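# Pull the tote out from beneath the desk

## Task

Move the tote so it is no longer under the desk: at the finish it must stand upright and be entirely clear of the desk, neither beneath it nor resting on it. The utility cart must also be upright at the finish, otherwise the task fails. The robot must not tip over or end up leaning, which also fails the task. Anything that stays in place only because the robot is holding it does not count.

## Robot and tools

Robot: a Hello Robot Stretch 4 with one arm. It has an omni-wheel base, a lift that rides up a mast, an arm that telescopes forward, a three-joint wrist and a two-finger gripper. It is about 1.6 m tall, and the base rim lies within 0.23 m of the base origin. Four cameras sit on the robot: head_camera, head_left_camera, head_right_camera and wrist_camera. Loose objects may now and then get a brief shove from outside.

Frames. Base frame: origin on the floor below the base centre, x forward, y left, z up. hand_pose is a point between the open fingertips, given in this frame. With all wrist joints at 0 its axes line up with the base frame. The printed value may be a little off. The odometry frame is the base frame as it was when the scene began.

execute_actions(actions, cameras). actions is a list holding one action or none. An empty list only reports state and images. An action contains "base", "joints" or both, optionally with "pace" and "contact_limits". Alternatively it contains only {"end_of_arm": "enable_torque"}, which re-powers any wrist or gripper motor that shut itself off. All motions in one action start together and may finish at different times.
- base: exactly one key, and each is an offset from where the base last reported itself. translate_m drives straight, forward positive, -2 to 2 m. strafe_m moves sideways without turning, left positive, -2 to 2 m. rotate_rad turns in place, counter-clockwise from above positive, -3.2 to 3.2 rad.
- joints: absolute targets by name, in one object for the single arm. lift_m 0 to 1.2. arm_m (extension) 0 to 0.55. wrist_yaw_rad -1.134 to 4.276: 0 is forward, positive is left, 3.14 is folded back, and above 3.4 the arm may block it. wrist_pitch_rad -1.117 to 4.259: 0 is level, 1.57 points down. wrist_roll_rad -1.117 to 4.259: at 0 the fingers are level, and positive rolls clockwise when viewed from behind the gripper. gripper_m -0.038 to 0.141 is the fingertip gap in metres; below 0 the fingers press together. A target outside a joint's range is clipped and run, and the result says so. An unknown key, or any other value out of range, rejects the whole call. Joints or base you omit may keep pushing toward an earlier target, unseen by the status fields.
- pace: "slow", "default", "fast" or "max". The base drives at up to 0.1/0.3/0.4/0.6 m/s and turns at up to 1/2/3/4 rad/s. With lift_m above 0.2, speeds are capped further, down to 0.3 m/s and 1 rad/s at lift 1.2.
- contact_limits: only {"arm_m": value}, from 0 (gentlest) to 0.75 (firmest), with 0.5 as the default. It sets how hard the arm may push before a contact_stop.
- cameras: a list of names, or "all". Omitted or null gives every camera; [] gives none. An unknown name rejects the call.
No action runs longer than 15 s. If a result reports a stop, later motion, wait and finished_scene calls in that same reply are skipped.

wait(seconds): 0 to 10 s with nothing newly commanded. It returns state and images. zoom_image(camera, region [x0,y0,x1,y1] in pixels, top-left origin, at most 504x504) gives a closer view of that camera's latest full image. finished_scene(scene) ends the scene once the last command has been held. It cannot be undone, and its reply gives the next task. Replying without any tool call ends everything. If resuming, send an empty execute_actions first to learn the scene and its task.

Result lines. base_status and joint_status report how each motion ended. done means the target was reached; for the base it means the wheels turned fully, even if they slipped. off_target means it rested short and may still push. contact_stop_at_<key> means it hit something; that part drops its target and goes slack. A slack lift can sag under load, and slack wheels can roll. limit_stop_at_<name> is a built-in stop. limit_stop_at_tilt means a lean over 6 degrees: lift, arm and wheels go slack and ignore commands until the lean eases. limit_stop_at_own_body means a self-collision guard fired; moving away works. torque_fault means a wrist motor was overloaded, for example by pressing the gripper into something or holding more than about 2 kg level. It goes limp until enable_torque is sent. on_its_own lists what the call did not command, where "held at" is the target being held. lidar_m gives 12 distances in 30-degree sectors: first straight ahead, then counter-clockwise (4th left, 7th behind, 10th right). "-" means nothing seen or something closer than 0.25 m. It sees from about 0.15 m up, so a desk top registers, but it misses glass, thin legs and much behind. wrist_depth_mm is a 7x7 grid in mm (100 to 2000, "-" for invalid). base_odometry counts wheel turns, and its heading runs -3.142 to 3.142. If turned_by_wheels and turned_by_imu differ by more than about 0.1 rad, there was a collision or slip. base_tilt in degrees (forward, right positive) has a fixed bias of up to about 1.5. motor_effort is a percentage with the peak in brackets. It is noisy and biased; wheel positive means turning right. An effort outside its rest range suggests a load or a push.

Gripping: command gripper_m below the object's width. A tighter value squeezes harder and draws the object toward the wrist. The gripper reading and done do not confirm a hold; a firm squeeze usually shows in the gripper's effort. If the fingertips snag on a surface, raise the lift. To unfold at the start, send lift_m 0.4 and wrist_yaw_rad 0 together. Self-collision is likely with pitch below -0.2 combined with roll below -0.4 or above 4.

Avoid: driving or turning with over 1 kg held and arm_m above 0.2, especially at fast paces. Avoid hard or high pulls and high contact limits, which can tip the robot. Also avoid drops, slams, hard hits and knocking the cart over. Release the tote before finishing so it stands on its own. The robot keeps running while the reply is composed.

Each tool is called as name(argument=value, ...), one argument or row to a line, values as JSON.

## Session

execute_actions(
  actions=[],
)

Scene clock: 0.00 s.
base_odometry: x=+0.000 y=+0.000 heading=+0.000 (m, m, rad; odometry frame)
turned_by_wheels: +0.000 (rad since the last result)
turned_by_imu: +0.000 (rad since the last result)
base_tilt: forward=+0.0 right=+0.1 (deg)
lidar_m: 1.78 1.72 1.24 1.90 1.80 1.89 2.06 1.67 1.78 1.54 1.48 1.55
base_status: not commanded
joint_positions: lift_m=+0.158 arm_m=-0.002 wrist_yaw_rad=+3.037 wrist_pitch_rad=-0.017 wrist_roll_rad=+0.014 gripper_m=+0.057
joint_status: not commanded
motor_effort: lift_m=+19 arm_m=+0 wrist_yaw_rad=-4 wrist_pitch_rad=-6 wrist_roll_rad=-3 gripper_m=-4 wheel_0=+1 wheel_1=+0 wheel_2=-1 (%)
hand_pose: x=-0.1093 y=+0.1170 z=+0.3415 quat_wxyz=(+0.052, +0.009, +0.007, +0.999) (m; base frame)
wrist_depth_mm: - 144 - - - - - / - 144 - - - - - / 105 142 - - - - 1537 / 117 142 - - - - 1537 / 1430 1921 - - - - 1576 / 1366 1464 211 1499 211 1397 1366 / 917 878 904 143 917 891 917
pictures: head_camera, head_left_camera, head_right_camera, wrist_camera
Images, in order (width x height): head_camera 420x560, head_left_camera 420x672, head_right_camera 420x672, wrist_camera 616x392.

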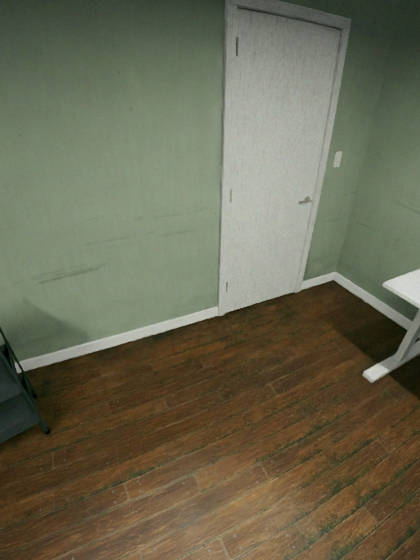

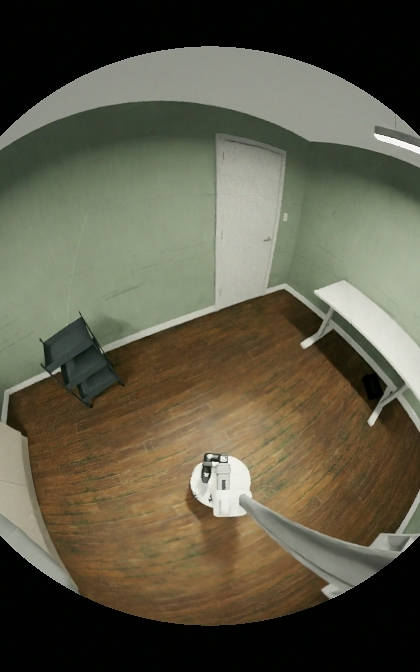

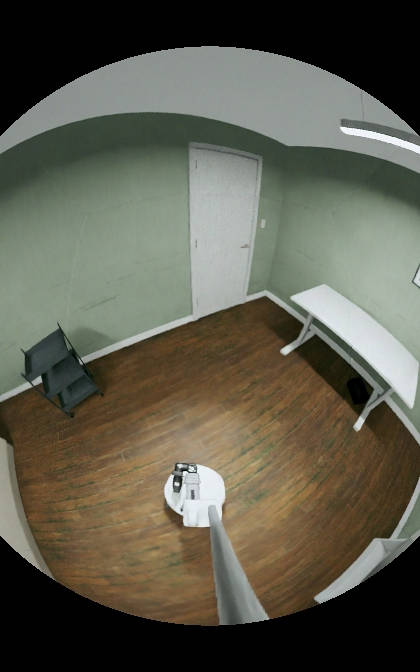

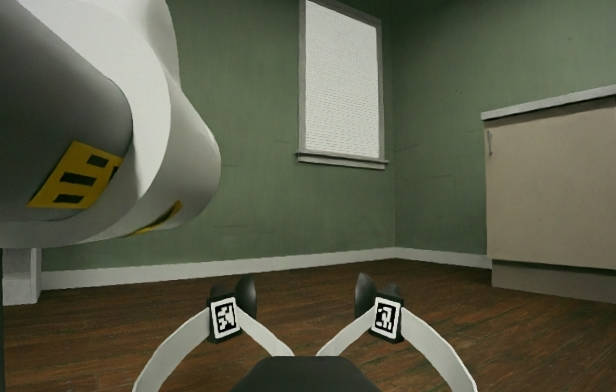

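execute_actions(
  actions=[
    {"base":{"rotate_rad":-1.16},"joints":{"lift_m":0.35,"wrist_yaw_rad":0,"arm_m":0.2},"pace":"fast"},
  ],
)

Scene clock: 8.80 s.
base_odometry: x=+0.000 y=+0.000 heading=-1.159 (m, m, rad; odometry frame)
turned_by_wheels: -1.159 (rad since the last result)
turned_by_imu: -1.161 (rad since the last result)
base_tilt: forward=+0.0 right=+0.1 (deg)
lidar_m: 1.47 1.51 1.84 1.71 1.23 2.00 1.82 1.84 2.13 1.68 1.73 1.60
base_status: done
joint_positions: lift_m=+0.350 arm_m=+0.199 wrist_yaw_rad=+0.000 wrist_pitch_rad=-0.017 wrist_roll_rad=+0.014 gripper_m=+0.057
joint_status: all done
motor_effort: lift_m=+21(24) arm_m=+8(10) wrist_yaw_rad=-4(10) wrist_pitch_rad=-5(5) wrist_roll_rad=-2(2) gripper_m=-4(2) wheel_0=+4(13) wheel_1=+5(16) wheel_2=+3(9) (%)
hand_pose: x=+0.6580 y=-0.0873 z=+0.5329 quat_wxyz=(+1.000, +0.007, -0.008, +0.000) (m; base frame)
wrist_depth_mm: 1756 1808 1863 1921 1921 - - / 1808 1808 1808 1863 1863 1983 - / 1756 1808 1863 1808 1921 1983 - / 1756 1756 1863 1863 1921 1921 - / 1708 1808 1863 1863 1983 1983 - / 1708 1808 211 1808 210 1921 1983 / 1281 1308 1308 144 1336 1281 1366
pictures: head_camera, head_left_camera, head_right_camera, wrist_camera
Images, in order (width x height): head_camera 420x560, head_left_camera 420x672, head_right_camera 420x672, wrist_camera 616x392.

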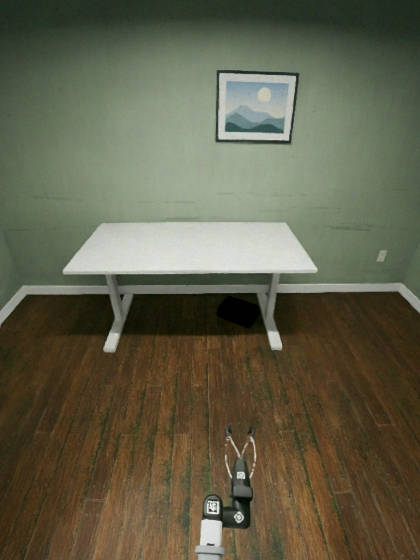

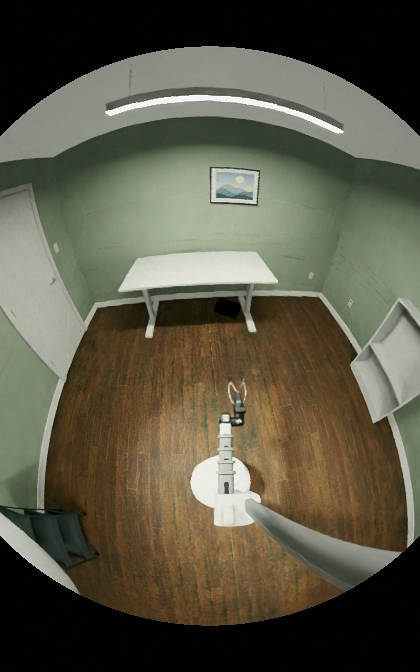

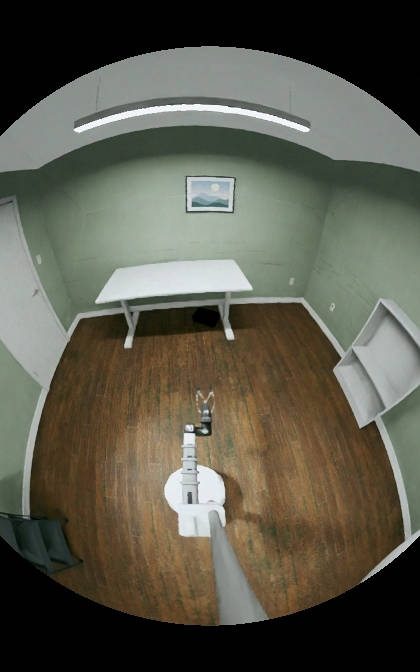

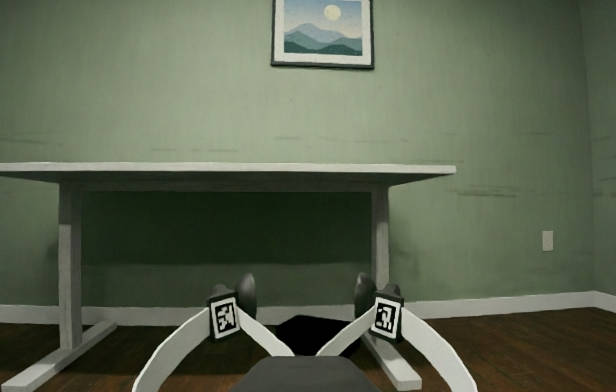

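execute_actions(
  actions=[
    {"base":{"translate_m":0.98},"joints":{"lift_m":0.27,"arm_m":0.4,"wrist_pitch_rad":0.9,"gripper_m":0.06},"pace":"max"},
  ],
)

Scene clock: 39.60 s.
base_odometry: x=+0.393 y=-0.898 heading=-1.158 (m, m, rad; odometry frame)
turned_by_wheels: +0.001 (rad since the last result)
turned_by_imu: -0.005 (rad since the last result)
base_tilt: forward=+0.0 right=+0.1 (deg)
lidar_m: 0.50 0.52 0.68 1.78 1.86 1.88 2.79 2.82 1.70 1.61 1.94 0.56
base_status: done
joint_positions: lift_m=+0.270 arm_m=+0.399 wrist_yaw_rad=+0.000 wrist_pitch_rad=+0.901 wrist_roll_rad=+0.014 gripper_m=+0.060
joint_status: all done
motor_effort: lift_m=+18(19) arm_m=+8(10) wrist_yaw_rad=-1(1) wrist_pitch_rad=-4(1) wrist_roll_rad=-3(3) gripper_m=-2(4) wheel_0=+3(11) wheel_1=+4(14) wheel_2=+2(19) (%)
hand_pose: x=+0.7486 y=-0.0874 z=+0.2221 quat_wxyz=(+0.900, +0.006, +0.435, -0.003) (m; base frame)
wrist_depth_mm: 647 647 676 691 699 707 723 / 691 707 715 732 732 750 373 / 640 647 627 597 549 609 373 / 559 554 525 554 554 504 413 / 496 488 496 466 430 477 455 / 439 442 200 445 212 442 404 / 402 397 399 143 404 399 379
pictures: head_camera, head_left_camera, head_right_camera, wrist_camera
Images, in order (width x height): head_camera 420x560, head_left_camera 420x672, head_right_camera 420x672, wrist_camera 616x392.

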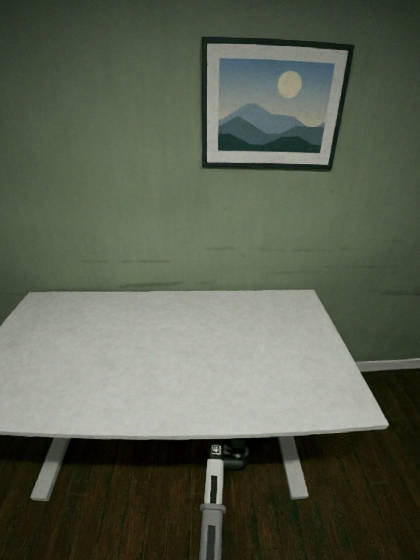

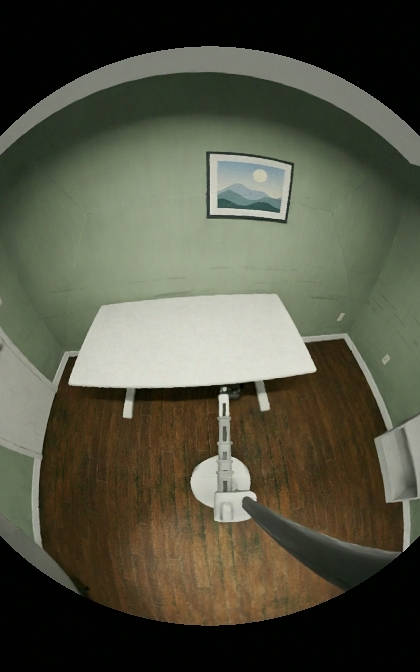

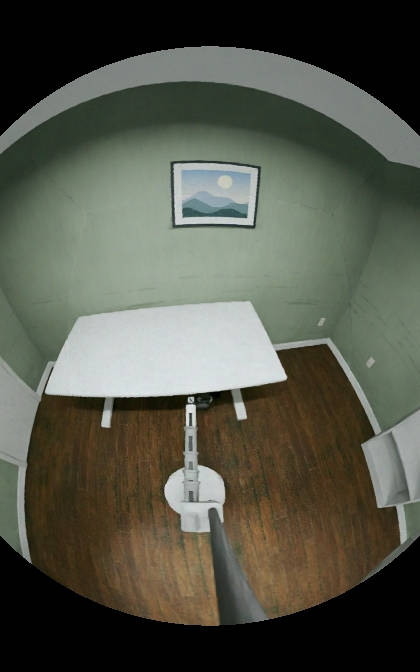

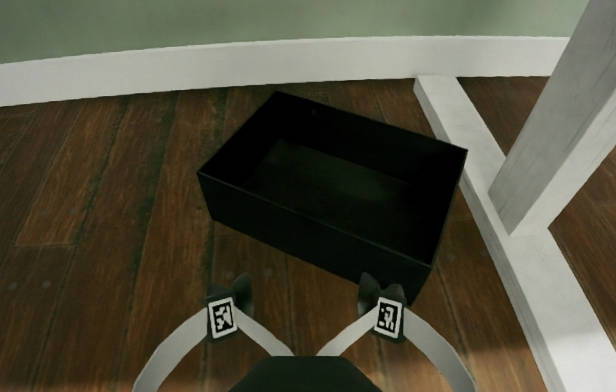

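execute_actions(
  actions=[
    {"base":{"translate_m":0.22},"joints":{"lift_m":0.28,"arm_m":0.545,"wrist_pitch_rad":1.33},"pace":"fast"},
  ],
  cameras=["wrist_camera","head_left_camera"],
)

Scene clock: 55.93 s.
base_odometry: x=+0.481 y=-1.099 heading=-1.158 (m, m, rad; odometry frame)
turned_by_wheels: +0.001 (rad since the last result)
turned_by_imu: -0.002 (rad since the last result)
base_tilt: forward=+0.1 right=+0.1 (deg)
lidar_m: 0.28 0.30 0.38 0.89 1.87 2.06 3.01 2.98 1.71 1.62 0.48 0.31
base_status: done
joint_positions: lift_m=+0.280 arm_m=+0.544 wrist_yaw_rad=+0.000 wrist_pitch_rad=+1.330 wrist_roll_rad=+0.014 gripper_m=+0.060
joint_status: all done
motor_effort: lift_m=+21(23) arm_m=+8(10) wrist_yaw_rad=-2(1) wrist_pitch_rad=+0(1) wrist_roll_rad=-2(2) gripper_m=-4(1) wheel_0=+3(11) wheel_1=+5(11) wheel_2=+0(19) (%)
hand_pose: x=+0.7832 y=-0.0874 z=+0.1778 quat_wxyz=(+0.787, +0.005, +0.617, -0.004) (m; base frame)
wrist_depth_mm: 402 418 436 452 462 462 477 / 459 459 459 459 459 439 455 / 436 439 439 442 445 433 407 / 421 424 415 410 424 418 384 / 404 404 399 402 399 389 373 / 384 384 199 384 211 382 342 / 377 370 317 143 375 319 351
pictures: head_left_camera, wrist_camera
Images, in order (width x height): head_left_camera 420x672, wrist_camera 616x392.

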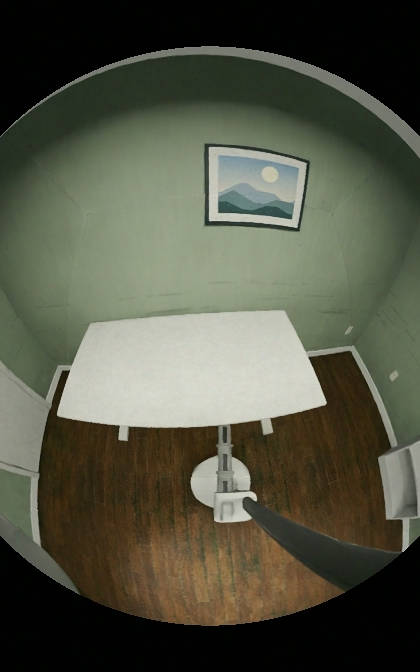

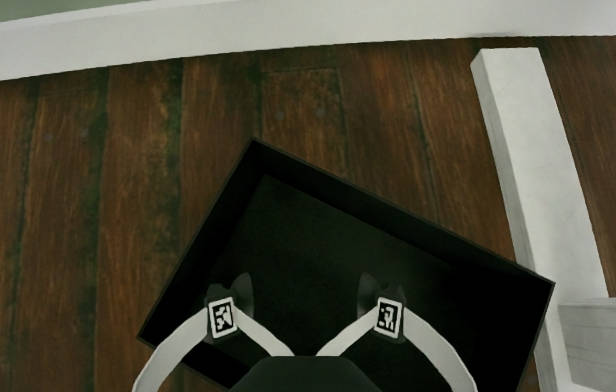

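execute_actions(
  actions=[
    {"joints":{"lift_m":0.15,"wrist_pitch_rad":1.4},"pace":"fast"},
  ],
  cameras=["wrist_camera"],
)

Scene clock: 61.40 s.
base_odometry: x=+0.481 y=-1.099 heading=-1.158 (m, m, rad; odometry frame)
turned_by_wheels: +0.000 (rad since the last result)
turned_by_imu: -0.002 (rad since the last result)
base_tilt: forward=+0.1 right=+0.1 (deg)
lidar_m: 0.30 0.31 0.40 0.88 1.88 2.05 3.02 3.00 1.71 1.62 0.50 0.33
base_status: not commanded
joint_positions: lift_m=+0.150 arm_m=+0.544 wrist_yaw_rad=+0.000 wrist_pitch_rad=+1.400 wrist_roll_rad=+0.014 gripper_m=+0.060
joint_status: all done
motor_effort: lift_m=+16(20) arm_m=+8(8) wrist_yaw_rad=-4(1) wrist_pitch_rad=-1(2) wrist_roll_rad=-2(3) gripper_m=-3(2) wheel_0=+3(3) wheel_1=+5(5) wheel_2=+0(0) (%)
hand_pose: x=+0.7635 y=-0.0874 z=+0.0441 quat_wxyz=(+0.765, +0.005, +0.644, -0.004) (m; base frame)
wrist_depth_mm: 306 306 214 306 307 306 307 / 297 297 240 231 220 297 298 / 287 220 281 282 246 207 290 / 277 214 273 276 276 258 212 / 268 234 267 268 267 268 265 / 186 254 200 260 211 259 259 / 173 182 237 143 251 252 249
pictures: wrist_camera
Images, in order (width x height): wrist_camera 616x392.

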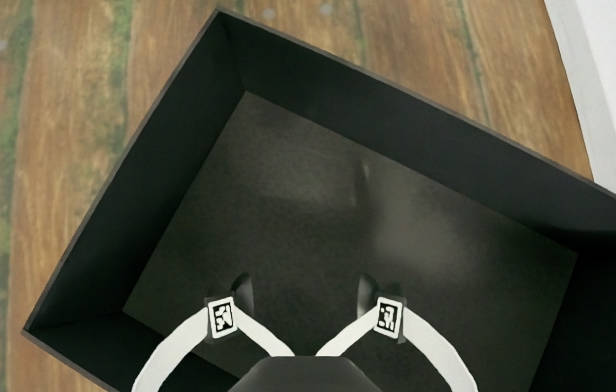

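execute_actions(
  actions=[
    {"base":{"strafe_m":0.12},"joints":{"arm_m":0.4},"pace":"default"},
  ],
  cameras=["wrist_camera","head_right_camera"],
)

Scene clock: 69.73 s.
base_odometry: x=+0.591 y=-1.051 heading=-1.158 (m, m, rad; odometry frame)
turned_by_wheels: +0.000 (rad since the last result)
turned_by_imu: -0.001 (rad since the last result)
base_tilt: forward=+0.0 right=+0.1 (deg)
lidar_m: 0.28 0.29 0.38 1.68 1.69 1.99 3.03 3.06 1.86 1.74 0.45 0.32
base_status: done
joint_positions: lift_m=+0.150 arm_m=+0.401 wrist_yaw_rad=+0.000 wrist_pitch_rad=+1.400 wrist_roll_rad=+0.014 gripper_m=+0.060
joint_status: all done
motor_effort: lift_m=+16(16) arm_m=-9(5) wrist_yaw_rad=-2(3) wrist_pitch_rad=+2(6) wrist_roll_rad=-2(2) gripper_m=+0(2) wheel_0=-4(13) wheel_1=+4(14) wheel_2=+0(1) (%)
hand_pose: x=+0.6214 y=-0.0874 z=+0.0441 quat_wxyz=(+0.765, +0.005, +0.644, -0.005) (m; base frame)
wrist_depth_mm: 304 307 244 240 235 226 224 / 296 297 278 291 289 289 282 / 287 287 276 285 285 287 286 / 277 278 248 277 276 276 278 / 268 271 250 267 268 268 268 / 262 262 192 259 211 260 260 / 255 254 189 142 180 182 212
pictures: head_right_camera, wrist_camera
Images, in order (width x height): head_right_camera 420x672, wrist_camera 616x392.

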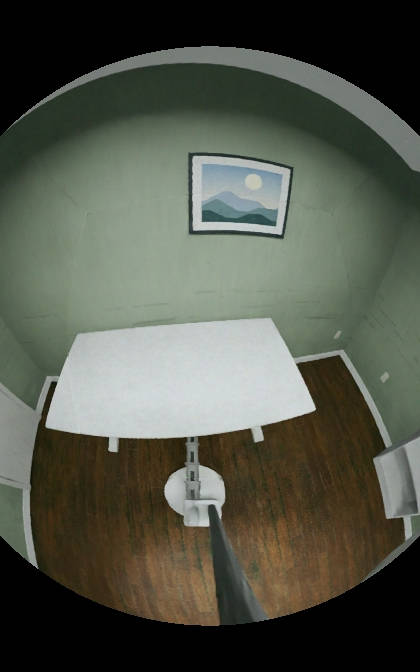

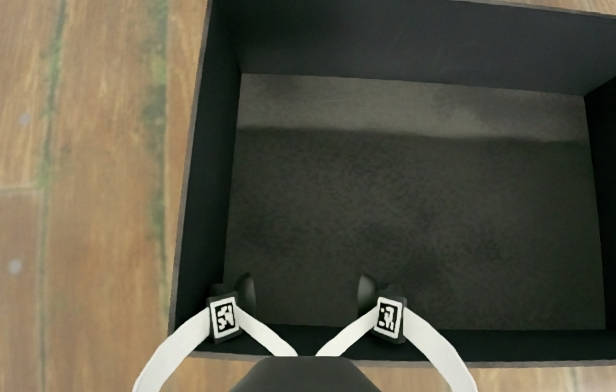

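execute_actions(
  actions=[
    {"base":{"translate_m":-0.58},"joints":{"arm_m":0.2},"pace":"fast"},
  ],
)

Scene clock: 76.03 s.
base_odometry: x=+0.358 y=-0.520 heading=-1.158 (m, m, rad; odometry frame)
turned_by_wheels: +0.000 (rad since the last result)
turned_by_imu: +0.000 (rad since the last result)
base_tilt: forward=+0.0 right=+0.1 (deg)
lidar_m: 0.82 0.89 1.14 1.65 1.69 1.49 2.43 2.48 2.21 1.76 2.07 0.91
base_status: done
joint_positions: lift_m=+0.150 arm_m=+0.201 wrist_yaw_rad=+0.000 wrist_pitch_rad=+1.399 wrist_roll_rad=+0.014 gripper_m=+0.060
joint_status: all done
motor_effort: lift_m=+16(17) arm_m=-9(11) wrist_yaw_rad=-1(6) wrist_pitch_rad=+4(6) wrist_roll_rad=-2(2) gripper_m=-2(2) wheel_0=-3(11) wheel_1=-4(10) wheel_2=+2(17) (%)
hand_pose: x=+0.4216 y=-0.0874 z=+0.0441 quat_wxyz=(+0.765, +0.005, +0.644, -0.004) (m; base frame)
wrist_depth_mm: 306 309 218 278 304 282 236 / 298 225 247 296 297 294 265 / 286 224 285 285 287 285 283 / 276 255 278 278 277 277 210 / 271 217 270 270 271 223 273 / 263 262 196 260 196 263 265 / 255 256 181 145 180 256 258
pictures: head_camera, head_left_camera, head_right_camera, wrist_camera
Images, in order (width x height): head_camera 420x560, head_left_camera 420x672, head_right_camera 420x672, wrist_camera 616x392.

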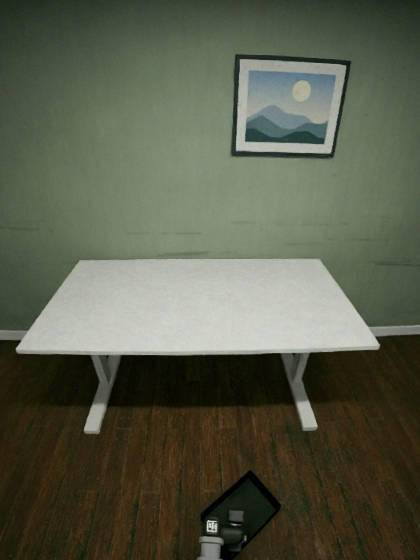

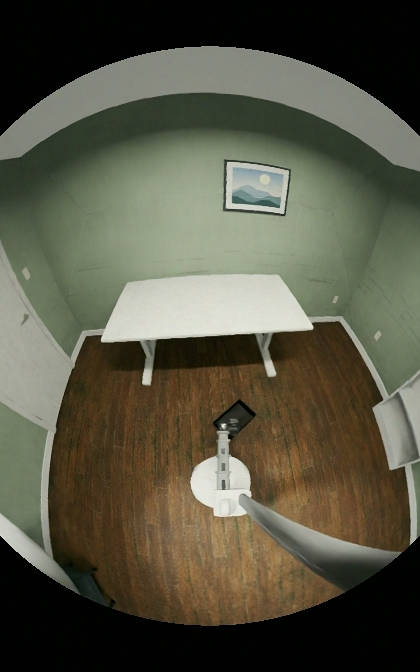

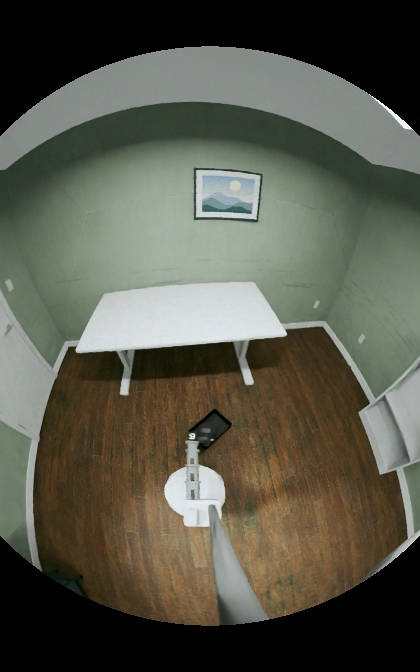

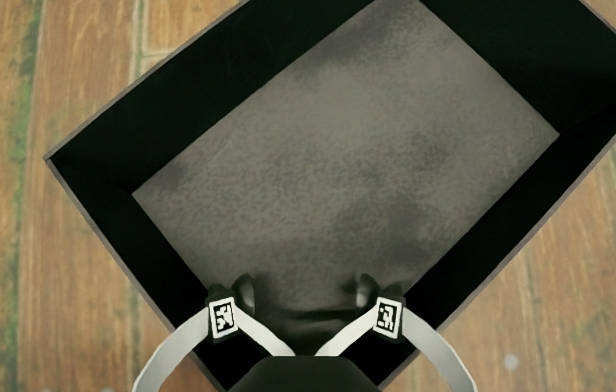

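execute_actions(
  actions=[
    {"joints":{"lift_m":0.28,"arm_m":0.23,"gripper_m":0.03},"pace":"fast"},
  ],
  cameras=["wrist_camera","head_left_camera"],
)

Scene clock: 81.17 s.
base_odometry: x=+0.358 y=-0.520 heading=-1.158 (m, m, rad; odometry frame)
turned_by_wheels: +0.000 (rad since the last result)
turned_by_imu: -0.002 (rad since the last result)
base_tilt: forward=+0.1 right=+0.1 (deg)
lidar_m: 0.86 0.89 1.12 1.64 1.70 1.52 2.45 2.49 2.21 1.75 2.08 0.94
base_status: not commanded
joint_positions: lift_m=+0.280 arm_m=+0.229 wrist_yaw_rad=+0.000 wrist_pitch_rad=+1.400 wrist_roll_rad=+0.014 gripper_m=+0.030
joint_status: all done
motor_effort: lift_m=+20(23) arm_m=+8(8) wrist_yaw_rad=-3(3) wrist_pitch_rad=+1(3) wrist_roll_rad=-2(3) gripper_m=-6(1) wheel_0=-3(3) wheel_1=-5(5) wheel_2=+1(2) (%)
hand_pose: x=+0.4484 y=-0.0874 z=+0.1737 quat_wxyz=(+0.765, +0.005, +0.644, -0.004) (m; base frame)
wrist_depth_mm: 452 452 452 452 455 455 455 / 439 436 439 436 402 439 442 / 424 424 424 415 421 370 427 / 407 413 404 410 410 404 413 / 399 394 397 397 397 397 399 / 387 387 218 382 296 387 389 / 377 375 375 145 298 377 382
pictures: head_left_camera, wrist_camera
Images, in order (width x height): head_left_camera 420x672, wrist_camera 616x392.

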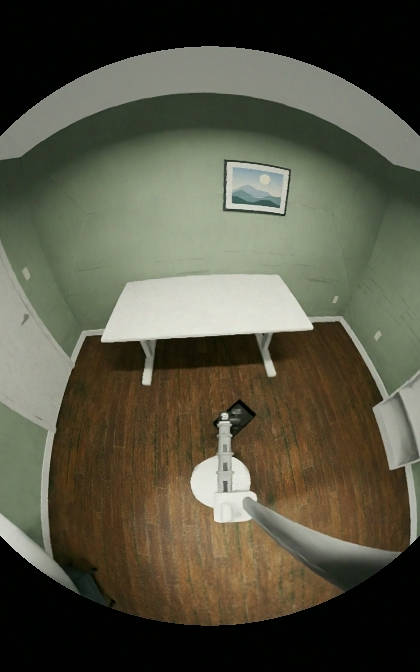

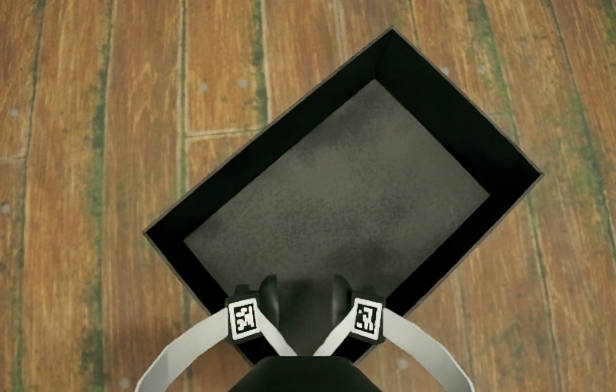

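finished_scene(
  scene=2,
)

The scene is finished: the task was done.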